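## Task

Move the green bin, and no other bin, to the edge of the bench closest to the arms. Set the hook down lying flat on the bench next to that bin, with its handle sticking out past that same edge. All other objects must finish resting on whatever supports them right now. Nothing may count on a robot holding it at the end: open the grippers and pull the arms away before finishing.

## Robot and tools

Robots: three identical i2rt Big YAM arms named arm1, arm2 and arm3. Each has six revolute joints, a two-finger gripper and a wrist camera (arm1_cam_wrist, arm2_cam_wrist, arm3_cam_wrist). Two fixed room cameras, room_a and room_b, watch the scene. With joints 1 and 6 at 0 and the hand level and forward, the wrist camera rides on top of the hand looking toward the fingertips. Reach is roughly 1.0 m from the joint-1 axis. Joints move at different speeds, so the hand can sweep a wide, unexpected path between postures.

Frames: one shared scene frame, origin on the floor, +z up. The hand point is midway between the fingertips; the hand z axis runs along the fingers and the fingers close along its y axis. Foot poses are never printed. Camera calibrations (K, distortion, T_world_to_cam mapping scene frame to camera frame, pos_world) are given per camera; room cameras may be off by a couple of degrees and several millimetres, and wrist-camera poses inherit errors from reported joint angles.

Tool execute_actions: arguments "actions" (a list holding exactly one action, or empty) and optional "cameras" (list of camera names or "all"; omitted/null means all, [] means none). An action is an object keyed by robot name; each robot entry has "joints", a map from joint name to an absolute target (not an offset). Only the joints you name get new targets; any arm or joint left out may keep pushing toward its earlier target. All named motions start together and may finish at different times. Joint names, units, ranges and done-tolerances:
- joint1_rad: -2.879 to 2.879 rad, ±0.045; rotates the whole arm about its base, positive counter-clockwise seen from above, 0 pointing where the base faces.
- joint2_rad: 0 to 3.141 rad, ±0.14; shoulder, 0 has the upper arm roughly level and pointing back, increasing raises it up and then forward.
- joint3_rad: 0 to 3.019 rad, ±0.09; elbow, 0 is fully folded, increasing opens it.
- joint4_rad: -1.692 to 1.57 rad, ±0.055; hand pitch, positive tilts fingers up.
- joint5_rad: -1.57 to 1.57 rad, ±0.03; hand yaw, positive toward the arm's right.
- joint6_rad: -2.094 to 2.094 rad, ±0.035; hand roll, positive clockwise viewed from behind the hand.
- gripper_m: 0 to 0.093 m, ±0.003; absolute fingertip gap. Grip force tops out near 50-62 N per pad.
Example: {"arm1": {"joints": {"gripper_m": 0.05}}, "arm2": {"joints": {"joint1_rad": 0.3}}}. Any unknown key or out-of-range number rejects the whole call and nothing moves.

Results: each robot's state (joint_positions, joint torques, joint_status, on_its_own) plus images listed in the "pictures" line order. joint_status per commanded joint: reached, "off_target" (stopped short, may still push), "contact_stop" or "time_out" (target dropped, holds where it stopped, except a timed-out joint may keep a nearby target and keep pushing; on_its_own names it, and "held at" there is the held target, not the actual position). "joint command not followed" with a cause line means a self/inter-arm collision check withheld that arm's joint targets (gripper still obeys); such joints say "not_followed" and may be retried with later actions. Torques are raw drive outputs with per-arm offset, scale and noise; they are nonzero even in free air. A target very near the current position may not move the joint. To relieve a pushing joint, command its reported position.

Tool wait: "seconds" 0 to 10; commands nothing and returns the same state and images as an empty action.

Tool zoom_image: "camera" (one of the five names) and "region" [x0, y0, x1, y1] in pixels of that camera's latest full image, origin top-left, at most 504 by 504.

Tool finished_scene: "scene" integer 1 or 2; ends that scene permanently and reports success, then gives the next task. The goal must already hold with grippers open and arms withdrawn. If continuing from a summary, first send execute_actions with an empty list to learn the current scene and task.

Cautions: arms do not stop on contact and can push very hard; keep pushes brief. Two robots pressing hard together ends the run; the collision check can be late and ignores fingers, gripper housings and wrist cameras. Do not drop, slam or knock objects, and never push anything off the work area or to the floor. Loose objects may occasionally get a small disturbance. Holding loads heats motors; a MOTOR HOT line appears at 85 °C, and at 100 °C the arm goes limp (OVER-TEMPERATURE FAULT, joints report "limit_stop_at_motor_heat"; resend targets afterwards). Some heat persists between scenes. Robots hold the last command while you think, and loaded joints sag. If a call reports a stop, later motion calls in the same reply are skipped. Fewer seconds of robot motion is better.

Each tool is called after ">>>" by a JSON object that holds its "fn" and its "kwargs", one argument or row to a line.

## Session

>>> {"fn": "execute_actions", "kwargs": {
  "actions": [
    {"arm3":{"joints":{"joint1_rad":0,"joint2_rad":1.7,"joint3_rad":1.9,"joint4_rad":-0.9,"joint5_rad":0,"joint6_rad":0}},"arm2":{"joints":{"joint1_rad":0,"joint2_rad":1.7,"joint3_rad":1.9,"joint4_rad":-0.9,"joint5_rad":0,"joint6_rad":0}},"arm1":{"joints":{"joint1_rad":0,"joint2_rad":1.7,"joint3_rad":1.9,"joint4_rad":-0.9,"joint5_rad":0,"joint6_rad":0}}}
  ]
}}

Scene clock: 2.00 s.
Joint torques (N m, as the arm reports them, + toward a larger angle): arm1=[  1.83 -16.13  10.93   2.14   0.04   0.3 ] | arm2=[ -2.1  -21.12  14.53   1.42   0.1   -0.05] | arm3=[ -2.12 -18.16  12.7    2.88  -0.21   0.13]
arm1.joint_positions: joint1_rad=-0.004 joint2_rad=+1.708 joint3_rad=+1.850 joint4_rad=-0.906 joint5_rad=-0.002 joint6_rad=-0.015 gripper_m=+0.094
arm1.joint_status: all done
arm1.hand: x=-0.9469 y=+0.6980 z=+1.1085 quat_wxyz=(-0.272, +0.665, -0.635, -0.286) (m; scene frame)
arm2.joint_positions: joint1_rad=+0.007 joint2_rad=+1.710 joint3_rad=+1.871 joint4_rad=-0.902 joint5_rad=-0.001 joint6_rad=+0.013 gripper_m=+0.094
arm2.joint_status: all done
arm2.hand: x=-0.0611 y=+0.7034 z=+1.1027 quat_wxyz=(-0.267, +0.668, -0.628, -0.297) (m; scene frame)
arm3.joint_positions: joint1_rad=+0.008 joint2_rad=+1.721 joint3_rad=+1.858 joint4_rad=-0.913 joint5_rad=+0.003 joint6_rad=-0.016 gripper_m=+0.094
arm3.joint_status: all done
arm3.hand: x=+0.9913 y=+0.6925 z=+1.1363 quat_wxyz=(-0.290, +0.631, -0.673, -0.256) (m; scene frame)
pictures: arm1_cam_wrist, arm2_cam_wrist, arm3_cam_wrist, room_a, room_b
camera_calibration (this result's frames):
arm1_cam_wrist: T_world_to_cam=[[0.998476, 0.0551464, 0.0019135, 0.902825], [0.054633, -0.983121, -0.174606, 0.935707], [-0.00774771, 0.174445, -0.984636, 1.08667], [0, 0, 0, 1]] pos_world=[-0.944151, 0.680562, 1.23163]
arm2_cam_wrist: T_world_to_cam=[[0.996775, 0.0764484, -0.0244012, 0.0334106], [0.0706063, -0.979995, -0.186077, 0.904269], [-0.0381383, 0.183754, -0.982232, 1.06924], [0, 0, 0, 1]] pos_world=[-0.0563707, 0.687148, 1.21933]
arm3_cam_wrist: T_world_to_cam=[[0.997751, -0.0640346, 0.019803, -0.966937], [-0.0598374, -0.98409, -0.167293, 0.935842], [0.0302005, 0.165732, -0.985708, 1.09845], [0, 0, 0, 1]] pos_world=[0.987587, 0.676987, 1.25846]
Images, in order (width x height): arm1_cam_wrist 504x504, arm2_cam_wrist 504x504, arm3_cam_wrist 504x504, room_a 896x504, room_b 896x504.

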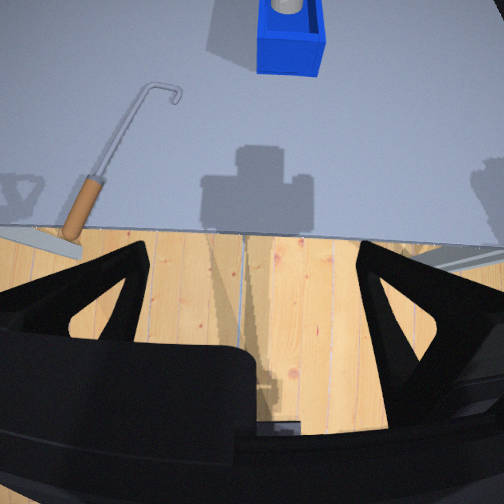

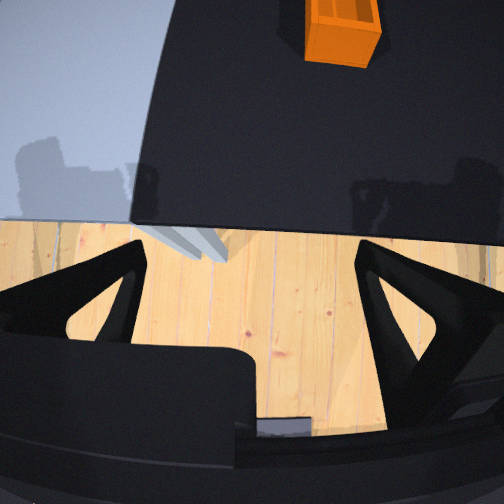

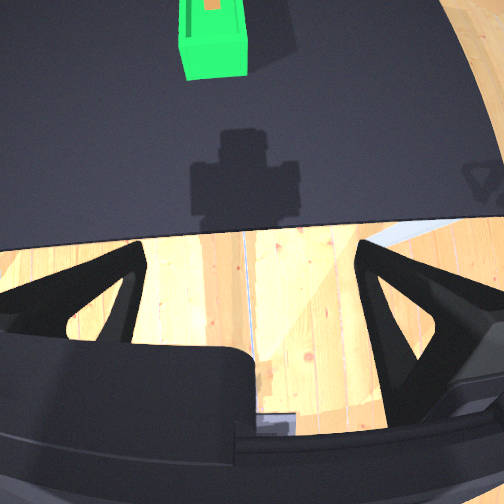

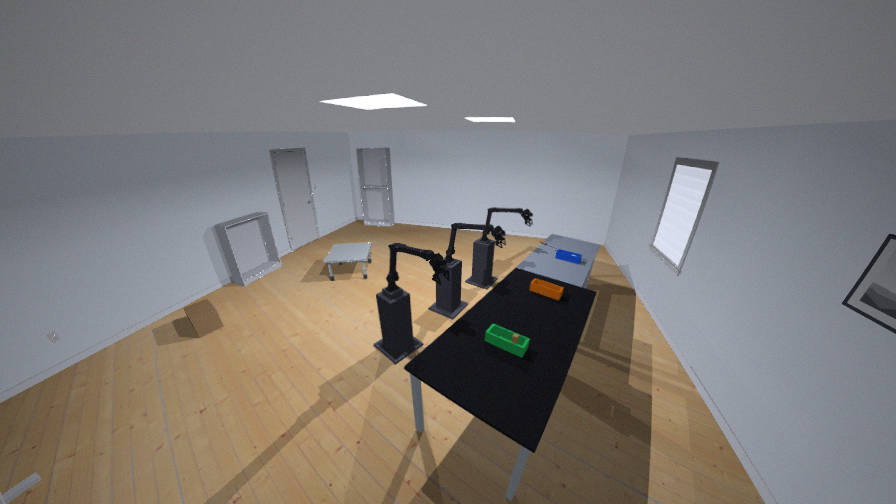

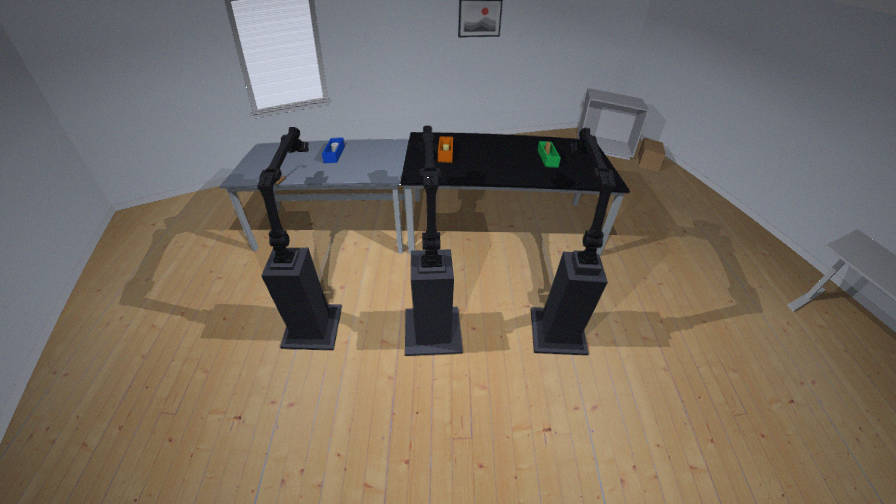

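>>> {"fn": "execute_actions", "kwargs": {
  "actions": [
    {"arm1":{"joints":{"joint1_rad":0.465,"joint2_rad":2.25,"joint3_rad":2.08,"joint4_rad":-0.3,"joint5_rad":0.6,"joint6_rad":0.33}},"arm2":{"joints":{"joint1_rad":-0.4,"joint2_rad":1.0,"joint3_rad":1.0}},"arm3":{"joints":{"joint1_rad":-0.3,"joint2_rad":1.0,"joint3_rad":1.0}}}
  ],
  "cameras": ["arm1_cam_wrist"]
}}

Scene clock: 10.87 s.
Joint torques (N m, as the arm reports them, + toward a larger angle): arm1=[  2.15 -23.5   10.51   2.57   0.27   0.29] | arm2=[-0.43 -6.64 12.62  1.15 -0.02 -0.03] | arm3=[-1.06 -5.67 10.85  2.25 -0.2   0.11]
arm1.joint_positions: joint1_rad=+0.458 joint2_rad=+2.271 joint3_rad=+2.036 joint4_rad=-0.314 joint5_rad=+0.598 joint6_rad=+0.315 gripper_m=+0.094
arm1.joint_status: all done
arm1.hand: x=-1.2557 y=+0.8166 z=+0.9071 quat_wxyz=(-0.409, +0.546, -0.646, -0.343) (m; scene frame)
arm2.joint_positions: joint1_rad=-0.408 joint2_rad=+1.000 joint3_rad=+0.989 joint4_rad=-0.900 joint5_rad=+0.002 joint6_rad=+0.011 gripper_m=+0.094
arm2.joint_status: all done
arm2.hand: x=+0.1274 y=+0.3882 z=+1.0005 quat_wxyz=(-0.259, +0.543, -0.777, -0.186) (m; scene frame)
arm3.joint_positions: joint1_rad=-0.307 joint2_rad=+1.003 joint3_rad=+0.982 joint4_rad=-0.906 joint5_rad=+0.003 joint6_rad=-0.013 gripper_m=+0.094
arm3.joint_status: all done
arm3.hand: x=+1.0912 y=+0.3683 z=+1.0447 quat_wxyz=(-0.269, +0.531, -0.786, -0.170) (m; scene frame)
pictures: arm1_cam_wrist
camera_calibration (this result's frames):
arm1_cam_wrist: T_world_to_cam=[[0.986628, -0.162713, 0.00948909, 1.3612], [-0.139094, -0.870899, -0.471368, 0.968327], [0.0849617, 0.463745, -0.881886, 0.652267], [0, 0, 0, 1]] pos_world=[-1.26373, 0.762315, 1.01875]
Images, in order (width x height): arm1_cam_wrist 504x504.

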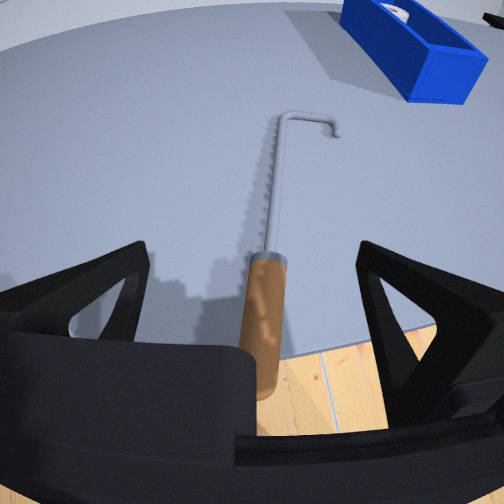

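Looks like the earlier good alignment.

>>> {"fn": "execute_actions", "kwargs": {
  "actions": [
    {"arm1":{"joints":{"joint2_rad":2.39}}}
  ],
  "cameras": ["arm1_cam_wrist"]
}}

Scene clock: 14.20 s.
Joint torques (N m, as the arm reports them, + toward a larger angle): arm1=[  2.17 -24.39   9.75   2.33   0.31   0.3 ] | arm2=[-0.1  -6.72 12.5   1.1  -0.05 -0.05] | arm3=[-0.95 -5.6  10.84  2.3  -0.2   0.1 ]
arm1.joint_positions: joint1_rad=+0.458 joint2_rad=+2.408 joint3_rad=+2.043 joint4_rad=-0.310 joint5_rad=+0.598 joint6_rad=+0.315 gripper_m=+0.094
arm1.joint_status: all done
arm1.hand: x=-1.2573 y=+0.8175 z=+0.7949 quat_wxyz=(-0.397, +0.578, -0.651, -0.291) (m; scene frame)
arm2.joint_positions: joint1_rad=-0.408 joint2_rad=+1.000 joint3_rad=+0.989 joint4_rad=-0.900 joint5_rad=+0.002 joint6_rad=+0.011 gripper_m=+0.094
arm2.joint_status: not commanded
arm2.hand: x=+0.1274 y=+0.3882 z=+1.0005 quat_wxyz=(-0.259, +0.543, -0.777, -0.186) (m; scene frame)
arm3.joint_positions: joint1_rad=-0.307 joint2_rad=+1.003 joint3_rad=+0.982 joint4_rad=-0.906 joint5_rad=+0.003 joint6_rad=-0.013 gripper_m=+0.094
arm3.joint_status: not commanded
arm3.hand: x=+1.0912 y=+0.3683 z=+1.0447 quat_wxyz=(-0.269, +0.531, -0.786, -0.170) (m; scene frame)
pictures: arm1_cam_wrist
camera_calibration (this result's frames):
arm1_cam_wrist: T_world_to_cam=[[0.98394, -0.156345, 0.086134, 1.29447], [-0.112605, -0.918068, -0.380094, 0.915241], [0.138503, 0.36429, -0.920929, 0.732629], [0, 0, 0, 1]] pos_world=[-1.27209, 0.775747, 0.911079]
Images, in order (width x height): arm1_cam_wrist 504x504.

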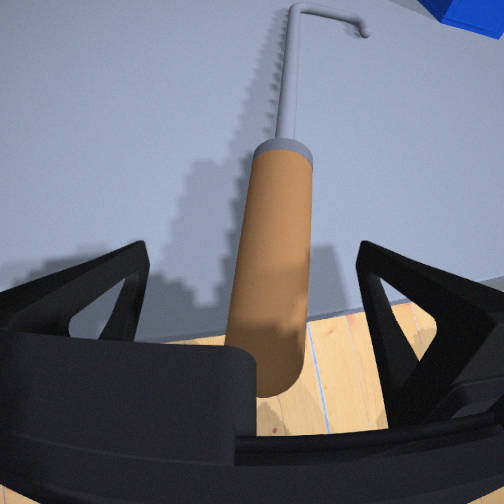

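>>> {"fn": "execute_actions", "kwargs": {
  "actions": [
    {"arm1":{"joints":{"joint1_rad":0.44,"joint2_rad":2.47,"joint3_rad":2.17,"joint4_rad":-0.33}}}
  ],
  "cameras": ["arm1_cam_wrist"]
}}

>>> {"fn": "execute_actions", "kwargs": {
  "actions": [
    {"arm1":{"joints":{"gripper_m":0}}}
  ],
  "cameras": ["arm1_cam_wrist"]
}}

Scene clock: 19.90 s.
Joint torques (N m, as the arm reports them, + toward a larger angle): arm1=[  0.9  -22.38  10.96   1.7    0.3    0.3 ] | arm2=[-0.4  -6.86 12.46  1.17 -0.06 -0.03] | arm3=[-0.83 -5.77 10.7   2.29 -0.21  0.09]
arm1.joint_positions: joint1_rad=+0.448 joint2_rad=+2.451 joint3_rad=+2.115 joint4_rad=-0.324 joint5_rad=+0.598 joint6_rad=+0.315 gripper_m=+0.094
arm1.joint_status: all done
arm1.hand: x=-1.2562 y=+0.8332 z=+0.7932 quat_wxyz=(-0.400, +0.571, -0.653, -0.295) (m; scene frame)
arm2.joint_positions: joint1_rad=-0.408 joint2_rad=+1.000 joint3_rad=+0.989 joint4_rad=-0.900 joint5_rad=+0.002 joint6_rad=+0.011 gripper_m=+0.094
arm2.joint_status: not commanded
arm2.hand: x=+0.1274 y=+0.3882 z=+1.0005 quat_wxyz=(-0.259, +0.543, -0.777, -0.186) (m; scene frame)
arm3.joint_positions: joint1_rad=-0.307 joint2_rad=+1.003 joint3_rad=+0.982 joint4_rad=-0.906 joint5_rad=+0.003 joint6_rad=-0.013 gripper_m=+0.094
arm3.joint_status: not commanded
arm3.hand: x=+1.0912 y=+0.3683 z=+1.0447 quat_wxyz=(-0.269, +0.531, -0.786, -0.170) (m; scene frame)
pictures: arm1_cam_wrist
camera_calibration (this result's frames):
arm1_cam_wrist: T_world_to_cam=[[0.98294, -0.166884, 0.0773191, 1.31049], [-0.124101, -0.912043, -0.390866, 0.918232], [0.135748, 0.374603, -0.917194, 0.710239], [0, 0, 0, 1]] pos_world=[-1.27059, 0.790109, 0.909007]
Images, in order (width x height): arm1_cam_wrist 504x504.

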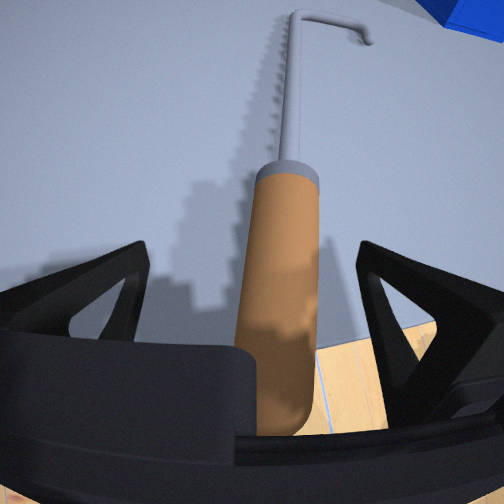

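Scene clock: 20.63 s.
Joint torques (N m, as the arm reports them, + toward a larger angle): arm1=[  1.24 -22.37  10.66   1.88   0.46   0.23] | arm2=[-0.06 -6.85 12.63  1.24 -0.05 -0.02] | arm3=[-0.9  -5.68 10.78  2.27 -0.2   0.1 ]
arm1.joint_positions: joint1_rad=+0.443 joint2_rad=+2.453 joint3_rad=+2.119 joint4_rad=-0.329 joint5_rad=+0.595 joint6_rad=+0.321 gripper_m=+0.030
arm1.joint_status: gripper_m off_target (ended at +0.030, target +0.000)
arm1.hand: x=-1.2525 y=+0.8353 z=+0.7933 quat_wxyz=(-0.398, +0.568, -0.657, -0.295) (m; scene frame)
arm2.joint_positions: joint1_rad=-0.408 joint2_rad=+1.000 joint3_rad=+0.989 joint4_rad=-0.900 joint5_rad=+0.002 joint6_rad=+0.011 gripper_m=+0.094
arm2.joint_status: not commanded
arm2.hand: x=+0.1274 y=+0.3882 z=+1.0005 quat_wxyz=(-0.259, +0.543, -0.777, -0.186) (m; scene frame)
arm3.joint_positions: joint1_rad=-0.307 joint2_rad=+1.003 joint3_rad=+0.982 joint4_rad=-0.906 joint5_rad=+0.003 joint6_rad=-0.013 gripper_m=+0.094
arm3.joint_status: not commanded
arm3.hand: x=+1.0912 y=+0.3683 z=+1.0447 quat_wxyz=(-0.269, +0.531, -0.786, -0.170) (m; scene frame)
pictures: arm1_cam_wrist
camera_calibration (this result's frames):
arm1_cam_wrist: T_world_to_cam=[[0.982432, -0.172585, 0.0710098, 1.31637], [-0.132052, -0.911738, -0.388968, 0.908982], [0.131872, 0.372758, -0.91851, 0.706741], [0, 0, 0, 1]] pos_world=[-1.26641, 0.792496, 0.909239]
Images, in order (width x height): arm1_cam_wrist 504x504.

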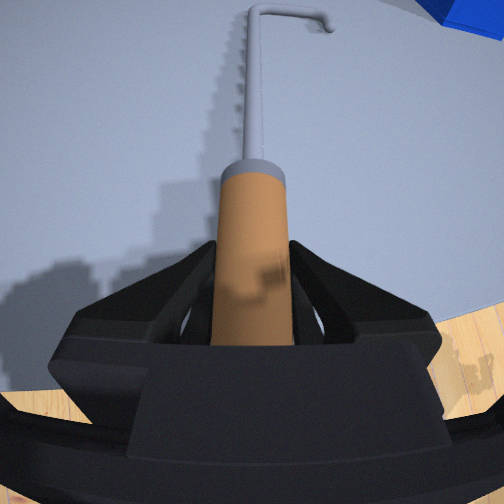

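>>> {"fn": "execute_actions", "kwargs": {
  "actions": [
    {"arm1":{"joints":{"joint2_rad":2.2,"joint3_rad":2.64,"joint4_rad":-0.9}}}
  ],
  "cameras": []
}}

>>> {"fn": "execute_actions", "kwargs": {
  "actions": [
    {"arm1":{"joints":{"joint1_rad":-0.63,"joint5_rad":-0.5,"joint6_rad":-0.28}}}
  ],
  "cameras": []
}}

>>> {"fn": "execute_actions", "kwargs": {
  "actions": [
    {"arm1":{"joints":{"joint2_rad":2.57,"joint4_rad":-0.6}}}
  ],
  "cameras": ["arm1_cam_wrist","room_b"]
}}

Scene clock: 26.70 s.
Joint torques (N m, as the arm reports them, + toward a larger angle): arm1=[  1.39 -24.91   9.68   2.54   0.31   0.23] | arm2=[-0.31 -6.97 12.63  1.17 -0.05 -0.04] | arm3=[-0.69 -5.6  10.8   2.29 -0.2   0.08]
arm1.joint_positions: joint1_rad=+0.443 joint2_rad=+2.238 joint3_rad=+2.605 joint4_rad=-0.915 joint5_rad=+0.597 joint6_rad=+0.322 gripper_m=+0.030
arm1.joint_status: all done
arm1.hand: x=-1.2300 y=+0.8004 z=+1.1425 quat_wxyz=(-0.410, +0.538, -0.652, -0.342) (m; scene frame)
arm2.joint_positions: joint1_rad=-0.408 joint2_rad=+1.000 joint3_rad=+0.989 joint4_rad=-0.900 joint5_rad=+0.002 joint6_rad=+0.011 gripper_m=+0.094
arm2.joint_status: not commanded
arm2.hand: x=+0.1274 y=+0.3882 z=+1.0005 quat_wxyz=(-0.259, +0.543, -0.777, -0.186) (m; scene frame)
arm3.joint_positions: joint1_rad=-0.307 joint2_rad=+1.003 joint3_rad=+0.982 joint4_rad=-0.906 joint5_rad=+0.003 joint6_rad=-0.013 gripper_m=+0.094
arm3.joint_status: not commanded
arm3.hand: x=+1.0912 y=+0.3683 z=+1.0447 quat_wxyz=(-0.269, +0.531, -0.786, -0.170) (m; scene frame)
pictures: none
No camera images: the call's "cameras" was empty. Leave "cameras" out to get every camera's image.

Scene clock: 29.23 s.
Joint torques (N m, as the arm reports them, + toward a larger angle): arm1=[  2.31 -26.26   9.76   2.59  -0.42   0.07] | arm2=[-0.75 -6.57 12.62  1.21 -0.07 -0.03] | arm3=[-0.69 -5.51 10.85  2.23 -0.19  0.11]
arm1.joint_positions: joint1_rad=-0.637 joint2_rad=+2.255 joint3_rad=+2.605 joint4_rad=-0.915 joint5_rad=-0.496 joint6_rad=-0.271 gripper_m=+0.030
arm1.joint_status: all done
arm1.hand: x=-0.5036 y=+0.7604 z=+1.1149 quat_wxyz=(-0.362, +0.588, -0.623, -0.367) (m; scene frame)
arm2.joint_positions: joint1_rad=-0.408 joint2_rad=+1.000 joint3_rad=+0.989 joint4_rad=-0.900 joint5_rad=+0.002 joint6_rad=+0.011 gripper_m=+0.094
arm2.joint_status: not commanded
arm2.hand: x=+0.1274 y=+0.3882 z=+1.0005 quat_wxyz=(-0.259, +0.543, -0.777, -0.186) (m; scene frame)
arm3.joint_positions: joint1_rad=-0.307 joint2_rad=+1.003 joint3_rad=+0.982 joint4_rad=-0.906 joint5_rad=+0.003 joint6_rad=-0.013 gripper_m=+0.094
arm3.joint_status: not commanded
arm3.hand: x=+1.0912 y=+0.3683 z=+1.0447 quat_wxyz=(-0.269, +0.531, -0.786, -0.170) (m; scene frame)
pictures: none
No camera images: the call's "cameras" was empty. Leave "cameras" out to get every camera's image.

Scene clock: 30.23 s.
Joint torques (N m, as the arm reports them, + toward a larger angle): arm1=[  1.77 -15.24   7.04   1.42   0.44   0.04] | arm2=[-0.34 -6.72 12.62  1.2  -0.02 -0.01] | arm3=[-0.87 -5.86 10.79  2.26 -0.19  0.09]
arm1.joint_positions: joint1_rad=-0.632 joint2_rad=+2.448 joint3_rad=+2.651 joint4_rad=-0.581 joint5_rad=-0.514 joint6_rad=-0.266 gripper_m=+0.030
arm1.joint_status: all done
arm1.hand: x=-0.4687 y=+0.8274 z=+1.0382 quat_wxyz=(-0.434, +0.579, -0.569, -0.391) (m; scene frame)
arm2.joint_positions: joint1_rad=-0.408 joint2_rad=+1.000 joint3_rad=+0.989 joint4_rad=-0.900 joint5_rad=+0.002 joint6_rad=+0.011 gripper_m=+0.094
arm2.joint_status: not commanded
arm2.hand: x=+0.1274 y=+0.3882 z=+1.0005 quat_wxyz=(-0.259, +0.543, -0.777, -0.186) (m; scene frame)
arm3.joint_positions: joint1_rad=-0.307 joint2_rad=+1.003 joint3_rad=+0.982 joint4_rad=-0.906 joint5_rad=+0.003 joint6_rad=-0.013 gripper_m=+0.094
arm3.joint_status: not commanded
arm3.hand: x=+1.0912 y=+0.3683 z=+1.0447 quat_wxyz=(-0.269, +0.531, -0.786, -0.170) (m; scene frame)
pictures: arm1_cam_wrist, room_b
camera_calibration (this result's frames):
arm1_cam_wrist: T_world_to_cam=[[0.997733, -0.0178145, 0.0648965, 0.412996], [0.0226036, -0.819595, -0.572498, 1.28727], [0.0633876, 0.572667, -0.817334, 0.52875], [0, 0, 0, 1]] pos_world=[-0.474673, 0.759601, 1.14232]
Images, in order (width x height): arm1_cam_wrist 504x504, room_b 896x504.

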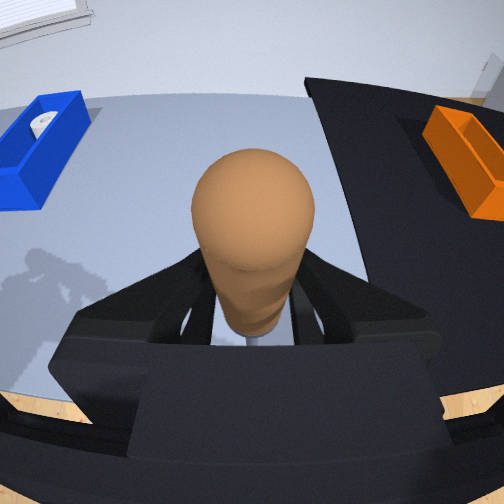

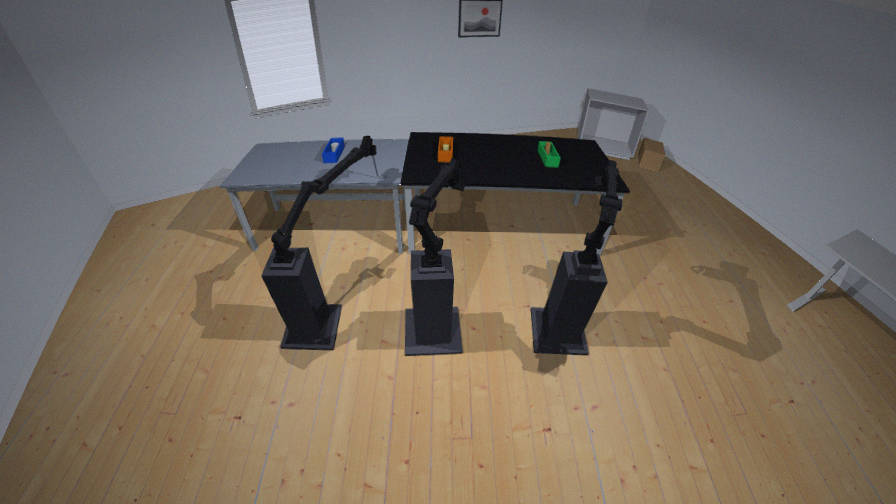

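>>> {"fn": "execute_actions", "kwargs": {
  "actions": [
    {"arm1":{"joints":{"joint2_rad":2.0,"joint3_rad":2.0,"joint4_rad":0.3}}}
  ],
  "cameras": []
}}

>>> {"fn": "execute_actions", "kwargs": {
  "actions": [
    {"arm1":{"joints":{"joint1_rad":-0.45,"joint2_rad":2.1,"joint3_rad":1.72,"joint4_rad":1.45,"joint5_rad":0,"joint6_rad":0}}}
  ],
  "cameras": []
}}

>>> {"fn": "execute_actions", "kwargs": {
  "actions": [
    {"arm1":{"joints":{"joint2_rad":2.4,"joint4_rad":1.56}}}
  ],
  "cameras": ["room_a"]
}}

>>> {"fn": "zoom_image", "kwargs": {
  "camera": "room_a",
  "region": [480, 200, 600, 280]
}}

Scene clock: 37.50 s.
Joint torques (N m, as the arm reports them, + toward a larger angle): arm1=[  1.74 -24.44  10.09   3.6    0.05   0.07] | arm2=[-0.1  -6.86 12.6   1.21 -0.03 -0.03] | arm3=[-1.22 -5.68 10.75  2.26 -0.2   0.1 ]
arm1.joint_positions: joint1_rad=-0.632 joint2_rad=+2.054 joint3_rad=+1.965 joint4_rad=+0.259 joint5_rad=-0.501 joint6_rad=-0.268 gripper_m=+0.030
arm1.joint_status: all done
arm1.hand: x=-0.5095 y=+0.7607 z=+1.1619 quat_wxyz=(-0.637, +0.515, -0.400, -0.411) (m; scene frame)
arm2.joint_positions: joint1_rad=-0.408 joint2_rad=+1.000 joint3_rad=+0.989 joint4_rad=-0.900 joint5_rad=+0.002 joint6_rad=+0.011 gripper_m=+0.094
arm2.joint_status: not commanded
arm2.hand: x=+0.1274 y=+0.3882 z=+1.0005 quat_wxyz=(-0.259, +0.543, -0.777, -0.186) (m; scene frame)
arm3.joint_positions: joint1_rad=-0.307 joint2_rad=+1.003 joint3_rad=+0.982 joint4_rad=-0.906 joint5_rad=+0.003 joint6_rad=-0.013 gripper_m=+0.094
arm3.joint_status: not commanded
arm3.hand: x=+1.0912 y=+0.3683 z=+1.0447 quat_wxyz=(-0.269, +0.531, -0.786, -0.170) (m; scene frame)
pictures: none
No camera images: the call's "cameras" was empty. Leave "cameras" out to get every camera's image.

Scene clock: 39.07 s.
Joint torques (N m, as the arm reports them, + toward a larger angle): arm1=[  2.45 -23.63  10.52   2.69  -0.08   0.26] | arm2=[-0.58 -6.75 12.64  1.28 -0.02 -0.01] | arm3=[-0.88 -5.9  10.76  2.33 -0.18  0.09]
arm1.joint_positions: joint1_rad=-0.459 joint2_rad=+2.156 joint3_rad=+1.655 joint4_rad=+1.412 joint5_rad=+0.000 joint6_rad=-0.012 gripper_m=+0.030
arm1.joint_status: all done
arm1.hand: x=-0.6061 y=+0.7079 z=+1.1439 quat_wxyz=(-0.796, +0.173, -0.275, -0.512) (m; scene frame)
arm2.joint_positions: joint1_rad=-0.408 joint2_rad=+1.000 joint3_rad=+0.989 joint4_rad=-0.900 joint5_rad=+0.002 joint6_rad=+0.011 gripper_m=+0.094
arm2.joint_status: not commanded
arm2.hand: x=+0.1274 y=+0.3882 z=+1.0005 quat_wxyz=(-0.259, +0.543, -0.777, -0.186) (m; scene frame)
arm3.joint_positions: joint1_rad=-0.307 joint2_rad=+1.003 joint3_rad=+0.982 joint4_rad=-0.906 joint5_rad=+0.003 joint6_rad=-0.013 gripper_m=+0.094
arm3.joint_status: not commanded
arm3.hand: x=+1.0912 y=+0.3683 z=+1.0447 quat_wxyz=(-0.269, +0.531, -0.786, -0.170) (m; scene frame)
pictures: none
No camera images: the call's "cameras" was empty. Leave "cameras" out to get every camera's image.

Scene clock: 40.40 s.
Joint torques (N m, as the arm reports them, + toward a larger angle): arm1=[  2.25 -26.06   8.41   2.63   0.07   0.26] | arm2=[-0.47 -6.6  12.69  1.26 -0.03 -0.01] | arm3=[-0.72 -5.76 10.73  2.29 -0.2   0.08]
arm1.joint_positions: joint1_rad=-0.459 joint2_rad=+2.471 joint3_rad=+1.672 joint4_rad=+1.531 joint5_rad=-0.003 joint6_rad=-0.012 gripper_m=+0.030
arm1.joint_status: all done
arm1.hand: x=-0.5943 y=+0.7422 z=+0.9275 quat_wxyz=(-0.767, +0.220, -0.343, -0.495) (m; scene frame)
arm2.joint_positions: joint1_rad=-0.408 joint2_rad=+1.000 joint3_rad=+0.989 joint4_rad=-0.900 joint5_rad=+0.002 joint6_rad=+0.011 gripper_m=+0.094
arm2.joint_status: not commanded
arm2.hand: x=+0.1274 y=+0.3882 z=+1.0005 quat_wxyz=(-0.259, +0.543, -0.777, -0.186) (m; scene frame)
arm3.joint_positions: joint1_rad=-0.307 joint2_rad=+1.003 joint3_rad=+0.982 joint4_rad=-0.906 joint5_rad=+0.003 joint6_rad=-0.013 gripper_m=+0.094
arm3.joint_status: not commanded
arm3.hand: x=+1.0912 y=+0.3683 z=+1.0447 quat_wxyz=(-0.269, +0.531, -0.786, -0.170) (m; scene frame)
pictures: room_a
Images, in order (width x height): room_a 896x504.

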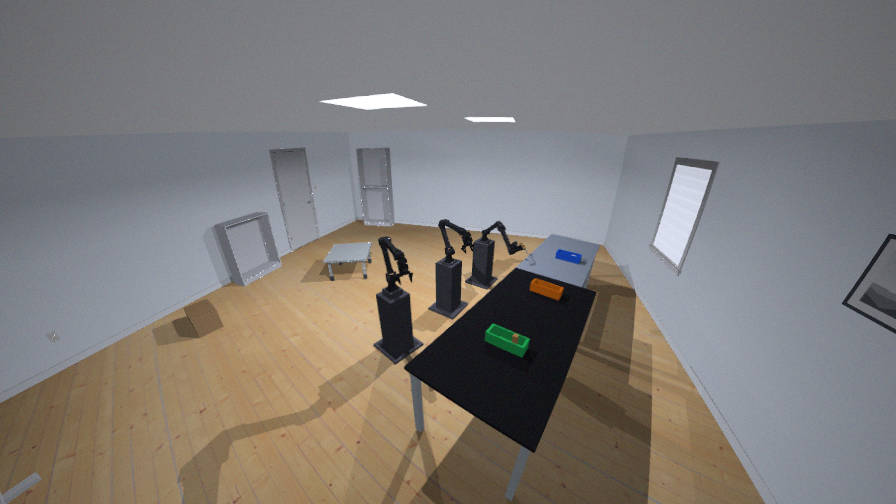

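Region (480, 200, 600, 280) of room_a's 896x504 image, scaled by 4.200, with more detail than that image has.

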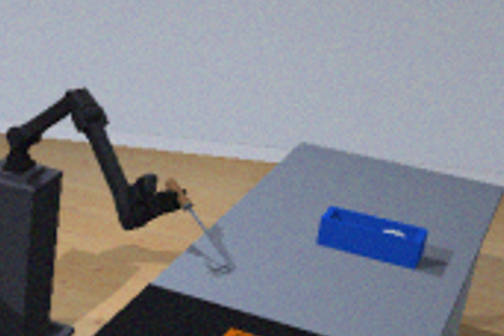

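>>> {"fn": "execute_actions", "kwargs": {
  "actions": [
    {"arm1":{"joints":{"joint4_rad":1.05}}}
  ],
  "cameras": []
}}

>>> {"fn": "execute_actions", "kwargs": {
  "actions": [
    {"arm1":{"joints":{"joint2_rad":2.27,"joint3_rad":1.68,"joint4_rad":0.42}}}
  ],
  "cameras": []
}}

>>> {"fn": "execute_actions", "kwargs": {
  "actions": [
    {"arm1":{"joints":{"joint1_rad":-0.55,"joint2_rad":2.41,"joint3_rad":2.1,"joint4_rad":-0.05,"joint5_rad":-0.25,"joint6_rad":-0.1}}}
  ],
  "cameras": []
}}

>>> {"fn": "execute_actions", "kwargs": {
  "actions": [
    {"arm1":{"joints":{"joint1_rad":-0.63,"joint2_rad":2.64,"joint3_rad":2.64,"joint4_rad":-0.6,"joint5_rad":-0.5,"joint6_rad":-0.28}}}
  ],
  "cameras": ["arm1_cam_wrist"]
}}

Scene clock: 48.43 s.
Joint torques (N m, as the arm reports them, + toward a larger angle): arm1=[  2.39 -22.25   8.15   1.8    0.06   0.26] | arm2=[-0.21 -7.14 12.57  1.2  -0.05 -0.03] | arm3=[-0.84 -6.03 10.78  2.31 -0.2   0.1 ]
arm1.joint_positions: joint1_rad=-0.459 joint2_rad=+2.411 joint3_rad=+1.687 joint4_rad=+1.056 joint5_rad=-0.002 joint6_rad=-0.012 gripper_m=+0.030
arm1.joint_status: all done
arm1.hand: x=-0.5712 y=+0.7951 z=+0.8839 quat_wxyz=(-0.683, +0.316, -0.488, -0.442) (m; scene frame)
arm2.joint_positions: joint1_rad=-0.408 joint2_rad=+1.000 joint3_rad=+0.989 joint4_rad=-0.900 joint5_rad=+0.002 joint6_rad=+0.011 gripper_m=+0.094
arm2.joint_status: not commanded
arm2.hand: x=+0.1274 y=+0.3882 z=+1.0005 quat_wxyz=(-0.259, +0.543, -0.777, -0.186) (m; scene frame)
arm3.joint_positions: joint1_rad=-0.307 joint2_rad=+1.003 joint3_rad=+0.982 joint4_rad=-0.906 joint5_rad=+0.003 joint6_rad=-0.013 gripper_m=+0.094
arm3.joint_status: not commanded
arm3.hand: x=+1.0912 y=+0.3683 z=+1.0447 quat_wxyz=(-0.269, +0.531, -0.786, -0.170) (m; scene frame)
pictures: none
No camera images: the call's "cameras" was empty. Leave "cameras" out to get every camera's image.

Scene clock: 51.10 s.
Joint torques (N m, as the arm reports them, + toward a larger angle): arm1=[  2.23 -18.36   6.15  -0.61   0.06   0.42] | arm2=[-0.38 -6.87 12.58  1.19 -0.04 -0.01] | arm3=[-1.21 -5.73 10.79  2.27 -0.2   0.1 ]
arm1.joint_positions: joint1_rad=-0.457 joint2_rad=+2.232 joint3_rad=+1.692 joint4_rad=+0.496 joint5_rad=-0.002 joint6_rad=-0.029 gripper_m=+0.030
arm1.joint_status: joint4_rad time_out (moved -0.560 of -0.636); the others done
arm1.on_its_own: joint4_rad reads +0.496 and still pushes toward +0.420 since a time_out
arm1.hand: x=-0.5667 y=+0.8078 z=+0.9052 quat_wxyz=(-0.582, +0.400, -0.602, -0.372) (m; scene frame)
arm2.joint_positions: joint1_rad=-0.408 joint2_rad=+1.000 joint3_rad=+0.989 joint4_rad=-0.900 joint5_rad=+0.002 joint6_rad=+0.011 gripper_m=+0.094
arm2.joint_status: not commanded
arm2.hand: x=+0.1274 y=+0.3882 z=+1.0005 quat_wxyz=(-0.259, +0.543, -0.777, -0.186) (m; scene frame)
arm3.joint_positions: joint1_rad=-0.307 joint2_rad=+1.003 joint3_rad=+0.982 joint4_rad=-0.906 joint5_rad=+0.003 joint6_rad=-0.013 gripper_m=+0.094
arm3.joint_status: not commanded
arm3.hand: x=+1.0912 y=+0.3683 z=+1.0447 quat_wxyz=(-0.269, +0.531, -0.786, -0.170) (m; scene frame)
pictures: none
No camera images: the call's "cameras" was empty. Leave "cameras" out to get every camera's image.

not run: a stop came earlier in this reply.

not run: a stop came earlier in this reply.

>>> {"fn": "execute_actions", "kwargs": {
  "actions": [
    {"arm1":{"joints":{"joint2_rad":2.16,"joint3_rad":1.42,"joint4_rad":0.75}}}
  ],
  "cameras": ["room_a"]
}}

>>> {"fn": "zoom_image", "kwargs": {
  "camera": "room_a",
  "region": [480, 200, 600, 280]
}}

Scene clock: 55.57 s.
Joint torques (N m, as the arm reports them, + toward a larger angle): arm1=[  2.31 -18.65   5.47   1.89   0.06   0.42] | arm2=[-0.29 -6.66 12.58  1.19 -0.05 -0.04] | arm3=[-0.65 -6.1  10.78  2.27 -0.21  0.1 ]
arm1.joint_positions: joint1_rad=-0.457 joint2_rad=+2.153 joint3_rad=+1.431 joint4_rad=+0.759 joint5_rad=-0.002 joint6_rad=-0.029 gripper_m=+0.030
arm1.joint_status: all done
arm1.hand: x=-0.5921 y=+0.7511 z=+0.8902 quat_wxyz=(-0.606, +0.384, -0.579, -0.387) (m; scene frame)
arm2.joint_positions: joint1_rad=-0.408 joint2_rad=+1.000 joint3_rad=+0.989 joint4_rad=-0.900 joint5_rad=+0.002 joint6_rad=+0.011 gripper_m=+0.094
arm2.joint_status: not commanded
arm2.hand: x=+0.1274 y=+0.3882 z=+1.0005 quat_wxyz=(-0.259, +0.543, -0.777, -0.186) (m; scene frame)
arm3.joint_positions: joint1_rad=-0.307 joint2_rad=+1.003 joint3_rad=+0.982 joint4_rad=-0.906 joint5_rad=+0.003 joint6_rad=-0.013 gripper_m=+0.094
arm3.joint_status: not commanded
arm3.hand: x=+1.0912 y=+0.3683 z=+1.0447 quat_wxyz=(-0.269, +0.531, -0.786, -0.170) (m; scene frame)
pictures: room_a
Images, in order (width x height): room_a 896x504.

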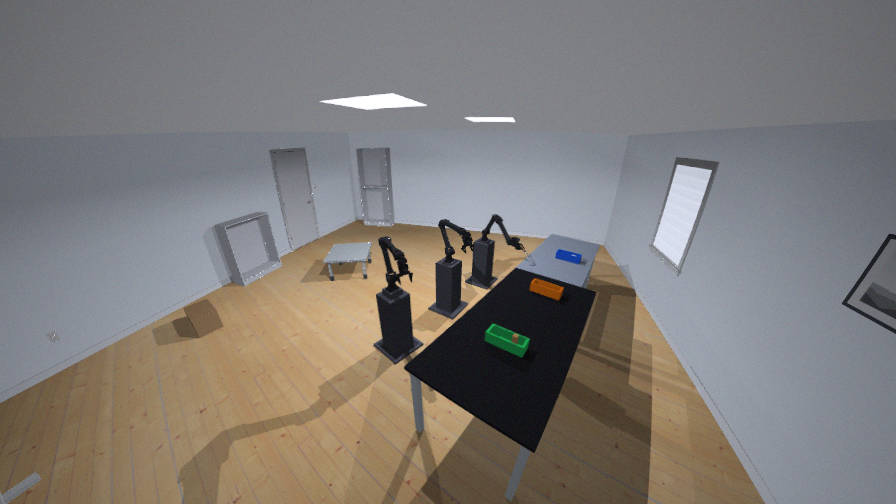

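Region (480, 200, 600, 280) of room_a's 896x504 image, scaled by 4.200, with more detail than that image has.

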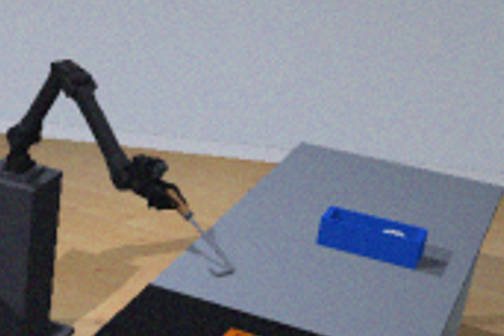

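>>> {"fn": "execute_actions", "kwargs": {
  "actions": [
    {"arm1":{"joints":{"joint2_rad":2.16,"joint3_rad":1.22,"joint4_rad":0.95}}}
  ],
  "cameras": ["room_a","arm1_cam_wrist"]
}}

>>> {"fn": "zoom_image", "kwargs": {
  "camera": "room_a",
  "region": [480, 200, 600, 280]
}}

Scene clock: 61.90 s.
Joint torques (N m, as the arm reports them, + toward a larger angle): arm1=[  2.26 -16.42   3.18   0.54   0.06   0.43] | arm2=[-0.48 -6.58 12.62  1.08 -0.01 -0.05] | arm3=[-1.11 -5.69 10.8   2.34 -0.19  0.11]
arm1.joint_positions: joint1_rad=-0.457 joint2_rad=+2.140 joint3_rad=+1.253 joint4_rad=+0.994 joint5_rad=-0.002 joint6_rad=-0.029 gripper_m=+0.030
arm1.joint_status: all done
arm1.hand: x=-0.6128 y=+0.7054 z=+0.8676 quat_wxyz=(-0.627, +0.369, -0.558, -0.400) (m; scene frame)
arm2.joint_positions: joint1_rad=-0.408 joint2_rad=+1.000 joint3_rad=+0.989 joint4_rad=-0.900 joint5_rad=+0.002 joint6_rad=+0.011 gripper_m=+0.094
arm2.joint_status: not commanded
arm2.hand: x=+0.1274 y=+0.3882 z=+1.0005 quat_wxyz=(-0.259, +0.543, -0.777, -0.186) (m; scene frame)
arm3.joint_positions: joint1_rad=-0.307 joint2_rad=+1.003 joint3_rad=+0.982 joint4_rad=-0.906 joint5_rad=+0.003 joint6_rad=-0.013 gripper_m=+0.094
arm3.joint_status: not commanded
arm3.hand: x=+1.0912 y=+0.3683 z=+1.0447 quat_wxyz=(-0.269, +0.531, -0.786, -0.170) (m; scene frame)
pictures: arm1_cam_wrist, room_a
camera_calibration (this result's frames):
arm1_cam_wrist: T_world_to_cam=[[0.914029, -0.404827, 0.0258092, 0.821232], [-0.184234, -0.470968, -0.862697, 0.972019], [0.361398, 0.783776, -0.505061, 0.231097], [0, 0, 0, 1]] pos_world=[-0.655069, 0.609119, 0.934082]
Images, in order (width x height): arm1_cam_wrist 504x504, room_a 896x504.

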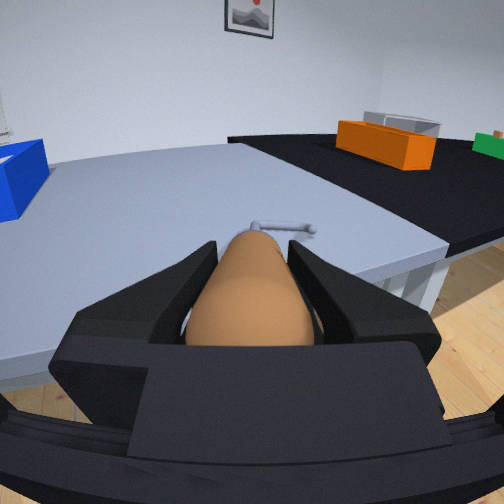

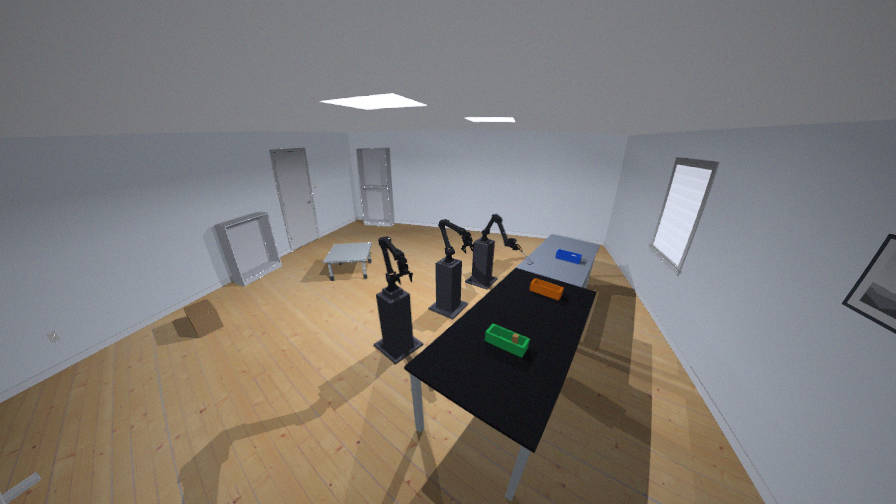

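Region (480, 200, 600, 280) of room_a's 896x504 image, scaled by 4.200, with more detail than that image has.

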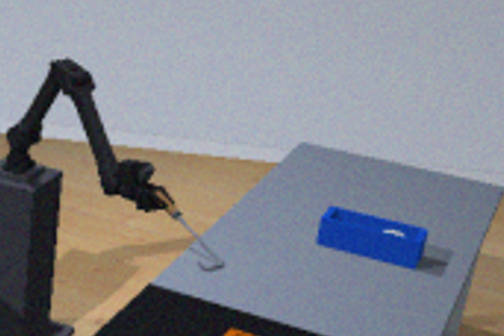

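>>> {"fn": "execute_actions", "kwargs": {
  "actions": [
    {"arm1":{"joints":{"joint1_rad":-0.49,"joint2_rad":2.35,"joint3_rad":1.75,"joint4_rad":1.1}}}
  ],
  "cameras": []
}}

>>> {"fn": "execute_actions", "kwargs": {
  "actions": [
    {"arm1":{"joints":{"joint2_rad":2.66,"joint3_rad":2.23,"joint4_rad":0.97}}}
  ],
  "cameras": ["room_a","arm1_cam_wrist"]
}}

>>> {"fn": "zoom_image", "kwargs": {
  "camera": "room_a",
  "region": [480, 200, 600, 280]
}}

Scene clock: 72.00 s.
Joint torques (N m, as the arm reports them, + toward a larger angle): arm1=[  1.05 -24.26   9.98   2.78   0.07   0.3 ] | arm2=[-0.38 -6.85 12.62  1.25 -0.04 -0.05] | arm3=[-0.8  -5.61 10.85  2.26 -0.19  0.11]
arm1.joint_positions: joint1_rad=-0.483 joint2_rad=+2.386 joint3_rad=+1.690 joint4_rad=+1.079 joint5_rad=-0.003 joint6_rad=-0.016 gripper_m=+0.030
arm1.joint_status: all done
arm1.hand: x=-0.5528 y=+0.7837 z=+0.9114 quat_wxyz=(-0.701, +0.300, -0.474, -0.440) (m; scene frame)
arm2.joint_positions: joint1_rad=-0.408 joint2_rad=+1.000 joint3_rad=+0.989 joint4_rad=-0.900 joint5_rad=+0.002 joint6_rad=+0.011 gripper_m=+0.094
arm2.joint_status: not commanded
arm2.hand: x=+0.1274 y=+0.3882 z=+1.0005 quat_wxyz=(-0.259, +0.543, -0.777, -0.186) (m; scene frame)
arm3.joint_positions: joint1_rad=-0.307 joint2_rad=+1.003 joint3_rad=+0.982 joint4_rad=-0.906 joint5_rad=+0.003 joint6_rad=-0.013 gripper_m=+0.094
arm3.joint_status: not commanded
arm3.hand: x=+1.0912 y=+0.3683 z=+1.0447 quat_wxyz=(-0.269, +0.531, -0.786, -0.170) (m; scene frame)
pictures: none
No camera images: the call's "cameras" was empty. Leave "cameras" out to get every camera's image.

Scene clock: 73.37 s.
Joint torques (N m, as the arm reports them, + toward a larger angle): arm1=[  1.11 -26.45  11.14   2.35   0.08   0.3 ] | arm2=[-0.45 -6.85 12.55  1.19 -0.05 -0.02] | arm3=[-1.16 -5.81 10.83  2.31 -0.22  0.1 ]
arm1.joint_positions: joint1_rad=-0.483 joint2_rad=+2.690 joint3_rad=+2.162 joint4_rad=+0.958 joint5_rad=-0.003 joint6_rad=-0.016 gripper_m=+0.030
arm1.joint_status: all done
arm1.hand: x=-0.5188 y=+0.8565 z=+0.8683 quat_wxyz=(-0.712, +0.289, -0.457, -0.447) (m; scene frame)
arm2.joint_positions: joint1_rad=-0.408 joint2_rad=+1.000 joint3_rad=+0.989 joint4_rad=-0.900 joint5_rad=+0.002 joint6_rad=+0.011 gripper_m=+0.094
arm2.joint_status: not commanded
arm2.hand: x=+0.1274 y=+0.3882 z=+1.0005 quat_wxyz=(-0.259, +0.543, -0.777, -0.186) (m; scene frame)
arm3.joint_positions: joint1_rad=-0.307 joint2_rad=+1.003 joint3_rad=+0.982 joint4_rad=-0.906 joint5_rad=+0.003 joint6_rad=-0.013 gripper_m=+0.094
arm3.joint_status: not commanded
arm3.hand: x=+1.0912 y=+0.3683 z=+1.0447 quat_wxyz=(-0.269, +0.531, -0.786, -0.170) (m; scene frame)
pictures: arm1_cam_wrist, room_a
camera_calibration (this result's frames):
arm1_cam_wrist: T_world_to_cam=[[0.900835, -0.433996, 0.0120017, 0.826629], [-0.0788774, -0.190782, -0.978458, 0.976316], [0.426937, 0.880483, -0.206095, -0.229449], [0, 0, 0, 1]] pos_world=[-0.569687, 0.747043, 0.898076]
Images, in order (width x height): arm1_cam_wrist 504x504, room_a 896x504.

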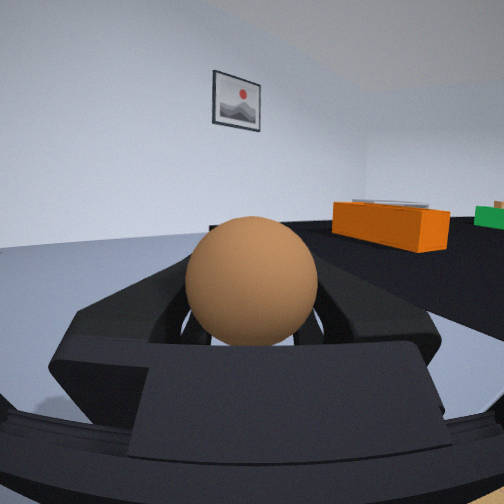

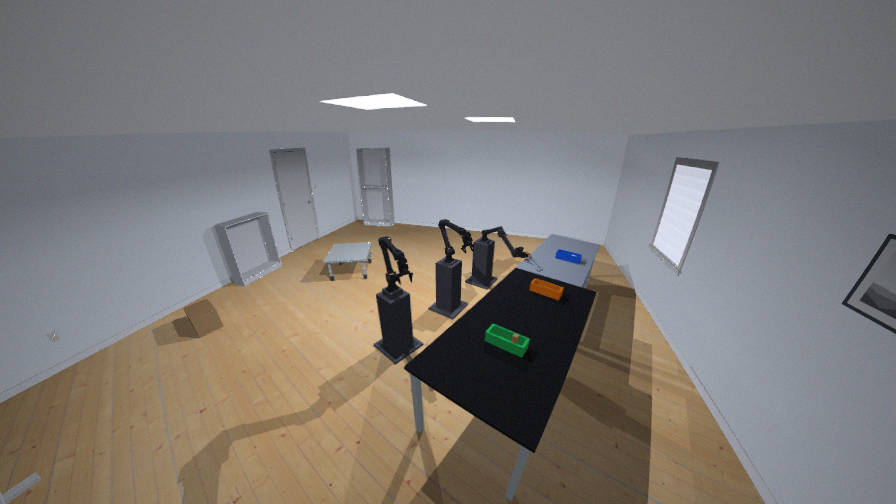

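Region (480, 200, 600, 280) of room_a's 896x504 image, scaled by 4.200, with more detail than that image has.

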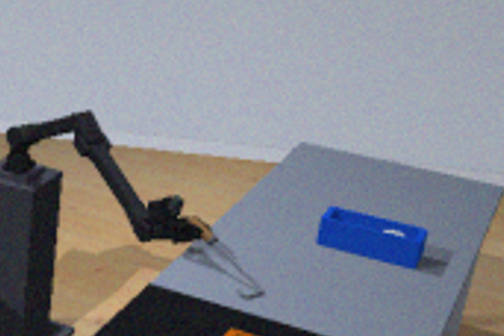

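>>> {"fn": "execute_actions", "kwargs": {
  "actions": [
    {"arm1":{"joints":{"joint1_rad":-0.53,"joint2_rad":2.73,"joint4_rad":0.93}}}
  ],
  "cameras": ["arm1_cam_wrist"]
}}

>>> {"fn": "execute_actions", "kwargs": {
  "actions": [
    {"arm1":{"joints":{"gripper_m":0.093,"joint2_rad":2.7}}}
  ],
  "cameras": ["arm1_cam_wrist"]
}}

Scene clock: 82.87 s.
Joint torques (N m, as the arm reports them, + toward a larger angle): arm1=[  0.75 -23.94  10.46   1.85   0.1    0.23] | arm2=[-0.25 -6.59 12.61  1.2  -0.04 -0.04] | arm3=[-0.78 -5.55 10.79  2.31 -0.19  0.1 ]
arm1.joint_positions: joint1_rad=-0.519 joint2_rad=+2.725 joint3_rad=+2.172 joint4_rad=+0.933 joint5_rad=-0.003 joint6_rad=-0.008 gripper_m=+0.030
arm1.joint_status: all done
arm1.hand: x=-0.4877 y=+0.8447 z=+0.8360 quat_wxyz=(-0.707, +0.290, -0.481, -0.430) (m; scene frame)
arm2.joint_positions: joint1_rad=-0.408 joint2_rad=+1.000 joint3_rad=+0.989 joint4_rad=-0.900 joint5_rad=+0.002 joint6_rad=+0.011 gripper_m=+0.094
arm2.joint_status: not commanded
arm2.hand: x=+0.1274 y=+0.3882 z=+1.0005 quat_wxyz=(-0.259, +0.543, -0.777, -0.186) (m; scene frame)
arm3.joint_positions: joint1_rad=-0.307 joint2_rad=+1.003 joint3_rad=+0.982 joint4_rad=-0.906 joint5_rad=+0.003 joint6_rad=-0.013 gripper_m=+0.094
arm3.joint_status: not commanded
arm3.hand: x=+1.0912 y=+0.3683 z=+1.0447 quat_wxyz=(-0.269, +0.531, -0.786, -0.170) (m; scene frame)
pictures: arm1_cam_wrist
camera_calibration (this result's frames):
arm1_cam_wrist: T_world_to_cam=[[0.887047, -0.461642, 0.00582694, 0.81568], [-0.112276, -0.227947, -0.967179, 0.950515], [0.447819, 0.857279, -0.254031, -0.169097], [0, 0, 0, 1]] pos_world=[-0.541101, 0.738182, 0.871609]
Images, in order (width x height): arm1_cam_wrist 504x504.

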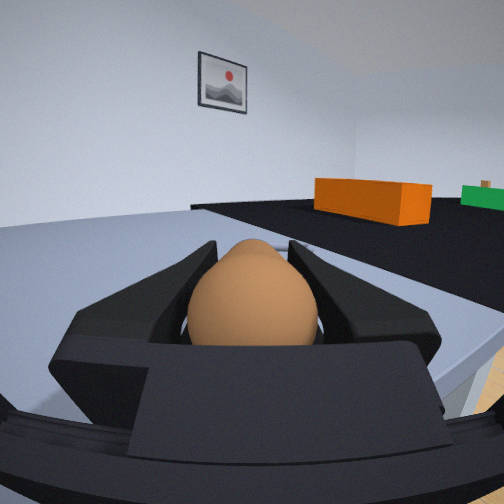

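Scene clock: 83.60 s.
Joint torques (N m, as the arm reports them, + toward a larger angle): arm1=[  0.74 -26.15  10.3    1.9    0.04   0.22] | arm2=[-0.17 -6.44 12.59  1.18 -0.06 -0.04] | arm3=[-0.88 -5.57 10.72  2.26 -0.2   0.12]
arm1.joint_positions: joint1_rad=-0.519 joint2_rad=+2.725 joint3_rad=+2.175 joint4_rad=+0.932 joint5_rad=-0.002 joint6_rad=-0.006 gripper_m=+0.093
arm1.joint_status: all done
arm1.hand: x=-0.4869 y=+0.8448 z=+0.8371 quat_wxyz=(-0.707, +0.289, -0.481, -0.430) (m; scene frame)
arm2.joint_positions: joint1_rad=-0.408 joint2_rad=+1.000 joint3_rad=+0.989 joint4_rad=-0.900 joint5_rad=+0.002 joint6_rad=+0.011 gripper_m=+0.094
arm2.joint_status: not commanded
arm2.hand: x=+0.1274 y=+0.3882 z=+1.0005 quat_wxyz=(-0.259, +0.543, -0.777, -0.186) (m; scene frame)
arm3.joint_positions: joint1_rad=-0.307 joint2_rad=+1.003 joint3_rad=+0.982 joint4_rad=-0.906 joint5_rad=+0.003 joint6_rad=-0.013 gripper_m=+0.094
arm3.joint_status: not commanded
arm3.hand: x=+1.0912 y=+0.3683 z=+1.0447 quat_wxyz=(-0.269, +0.531, -0.786, -0.170) (m; scene frame)
pictures: arm1_cam_wrist
camera_calibration (this result's frames):
arm1_cam_wrist: T_world_to_cam=[[0.886543, -0.462634, 0.00349086, 0.817583], [-0.114028, -0.225812, -0.967474, 0.949297], [0.448375, 0.857309, -0.252946, -0.169896], [0, 0, 0, 1]] pos_world=[-0.540398, 0.738257, 0.872592]
Images, in order (width x height): arm1_cam_wrist 504x504.

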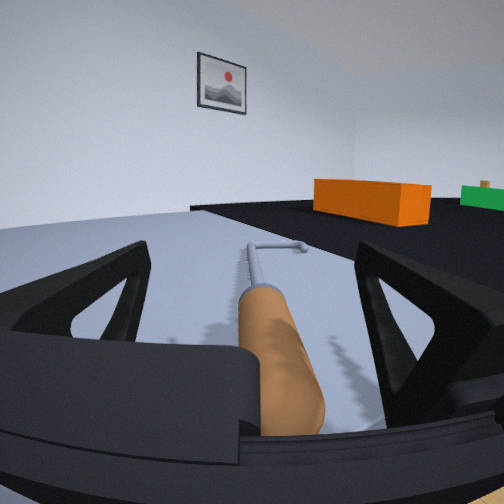

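>>> {"fn": "execute_actions", "kwargs": {
  "actions": [
    {"arm1":{"joints":{"joint2_rad":2.3,"joint3_rad":1.6}}}
  ],
  "cameras": []
}}

>>> {"fn": "execute_actions", "kwargs": {
  "actions": [
    {"arm1":{"joints":{"joint1_rad":0.3,"joint2_rad":1.0,"joint3_rad":1.0,"joint4_rad":-0.5}}}
  ],
  "cameras": []
}}

>>> {"fn": "execute_actions", "kwargs": {
  "actions": [
    {"arm2":{"joints":{"joint1_rad":0.53,"joint2_rad":2.5,"joint3_rad":2.68,"joint4_rad":-0.62,"joint5_rad":0.6,"joint6_rad":0.33}}}
  ],
  "cameras": ["arm2_cam_wrist"]
}}

Scene clock: 89.47 s.
Joint torques (N m, as the arm reports them, + toward a larger angle): arm1=[  0.71 -21.05   6.9    2.21   0.03   0.21] | arm2=[-0.25 -6.86 12.62  1.26 -0.05 -0.03] | arm3=[-0.66 -6.15 10.78  2.3  -0.2   0.11]
arm1.joint_positions: joint1_rad=-0.519 joint2_rad=+2.303 joint3_rad=+1.588 joint4_rad=+0.929 joint5_rad=-0.002 joint6_rad=-0.006 gripper_m=+0.093
arm1.joint_status: all done
arm1.hand: x=-0.5303 y=+0.7601 z=+0.8917 quat_wxyz=(-0.664, +0.324, -0.539, -0.405) (m; scene frame)
arm2.joint_positions: joint1_rad=-0.408 joint2_rad=+1.000 joint3_rad=+0.989 joint4_rad=-0.900 joint5_rad=+0.002 joint6_rad=+0.011 gripper_m=+0.094
arm2.joint_status: not commanded
arm2.hand: x=+0.1274 y=+0.3882 z=+1.0005 quat_wxyz=(-0.259, +0.543, -0.777, -0.186) (m; scene frame)
arm3.joint_positions: joint1_rad=-0.307 joint2_rad=+1.003 joint3_rad=+0.982 joint4_rad=-0.906 joint5_rad=+0.003 joint6_rad=-0.013 gripper_m=+0.094
arm3.joint_status: not commanded
arm3.hand: x=+1.0912 y=+0.3683 z=+1.0447 quat_wxyz=(-0.269, +0.531, -0.786, -0.170) (m; scene frame)
pictures: none
No camera images: the call's "cameras" was empty. Leave "cameras" out to get every camera's image.

Scene clock: 91.27 s.
Joint torques (N m, as the arm reports them, + toward a larger angle): arm1=[ 0.86 -5.04  8.54  2.01  0.09  0.22] | arm2=[-0.47 -6.82 12.55  1.11 -0.05 -0.04] | arm3=[-0.91 -5.67 10.74  2.22 -0.19  0.09]
arm1.joint_positions: joint1_rad=+0.306 joint2_rad=+0.997 joint3_rad=+0.991 joint4_rad=-0.496 joint5_rad=-0.003 joint6_rad=-0.006 gripper_m=+0.093
arm1.joint_status: all done
arm1.hand: x=-1.0821 y=+0.4447 z=+1.0941 quat_wxyz=(-0.292, +0.703, -0.493, -0.422) (m; scene frame)
arm2.joint_positions: joint1_rad=-0.408 joint2_rad=+1.000 joint3_rad=+0.989 joint4_rad=-0.900 joint5_rad=+0.002 joint6_rad=+0.011 gripper_m=+0.094
arm2.joint_status: not commanded
arm2.hand: x=+0.1274 y=+0.3882 z=+1.0005 quat_wxyz=(-0.259, +0.543, -0.777, -0.186) (m; scene frame)
arm3.joint_positions: joint1_rad=-0.307 joint2_rad=+1.003 joint3_rad=+0.982 joint4_rad=-0.906 joint5_rad=+0.003 joint6_rad=-0.013 gripper_m=+0.094
arm3.joint_status: not commanded
arm3.hand: x=+1.0912 y=+0.3683 z=+1.0447 quat_wxyz=(-0.269, +0.531, -0.786, -0.170) (m; scene frame)
pictures: none
No camera images: the call's "cameras" was empty. Leave "cameras" out to get every camera's image.

Scene clock: 93.53 s.
Joint torques (N m, as the arm reports them, + toward a larger angle): arm1=[ 0.8  -5.04  8.52  2.    0.08  0.21] | arm2=[ -0.5  -31.25  16.28   1.72   0.4    0.21] | arm3=[-1.03 -5.39 10.77  2.29 -0.2   0.11]
arm1.joint_positions: joint1_rad=+0.306 joint2_rad=+0.997 joint3_rad=+0.991 joint4_rad=-0.496 joint5_rad=-0.003 joint6_rad=-0.006 gripper_m=+0.093
arm1.joint_status: not commanded
arm1.hand: x=-1.0821 y=+0.4447 z=+1.0941 quat_wxyz=(-0.292, +0.703, -0.493, -0.422) (m; scene frame)
arm2.joint_positions: joint1_rad=+0.525 joint2_rad=+2.506 joint3_rad=+2.637 joint4_rad=-0.622 joint5_rad=+0.597 joint6_rad=+0.317 gripper_m=+0.094
arm2.joint_status: all done
arm2.hand: x=-0.4526 y=+0.8340 z=+0.9615 quat_wxyz=(-0.394, +0.564, -0.617, -0.382) (m; scene frame)
arm3.joint_positions: joint1_rad=-0.307 joint2_rad=+1.003 joint3_rad=+0.982 joint4_rad=-0.906 joint5_rad=+0.003 joint6_rad=-0.013 gripper_m=+0.094
arm3.joint_status: not commanded
arm3.hand: x=+1.0912 y=+0.3683 z=+1.0447 quat_wxyz=(-0.269, +0.531, -0.786, -0.170) (m; scene frame)
pictures: arm2_cam_wrist
camera_calibration (this result's frames):
arm2_cam_wrist: T_world_to_cam=[[0.997503, -0.06229, -0.0332705, 0.534727], [-0.0705685, -0.861527, -0.502784, 1.17547], [0.00265498, 0.503877, -0.863772, 0.529212], [0, 0, 0, 1]] pos_world=[-0.451846, 0.779351, 1.06592]
Images, in order (width x height): arm2_cam_wrist 504x504.

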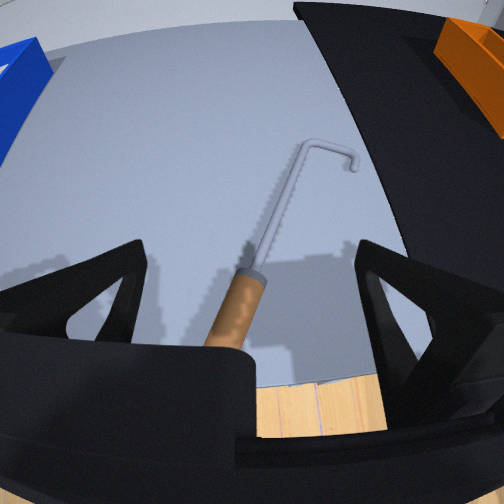

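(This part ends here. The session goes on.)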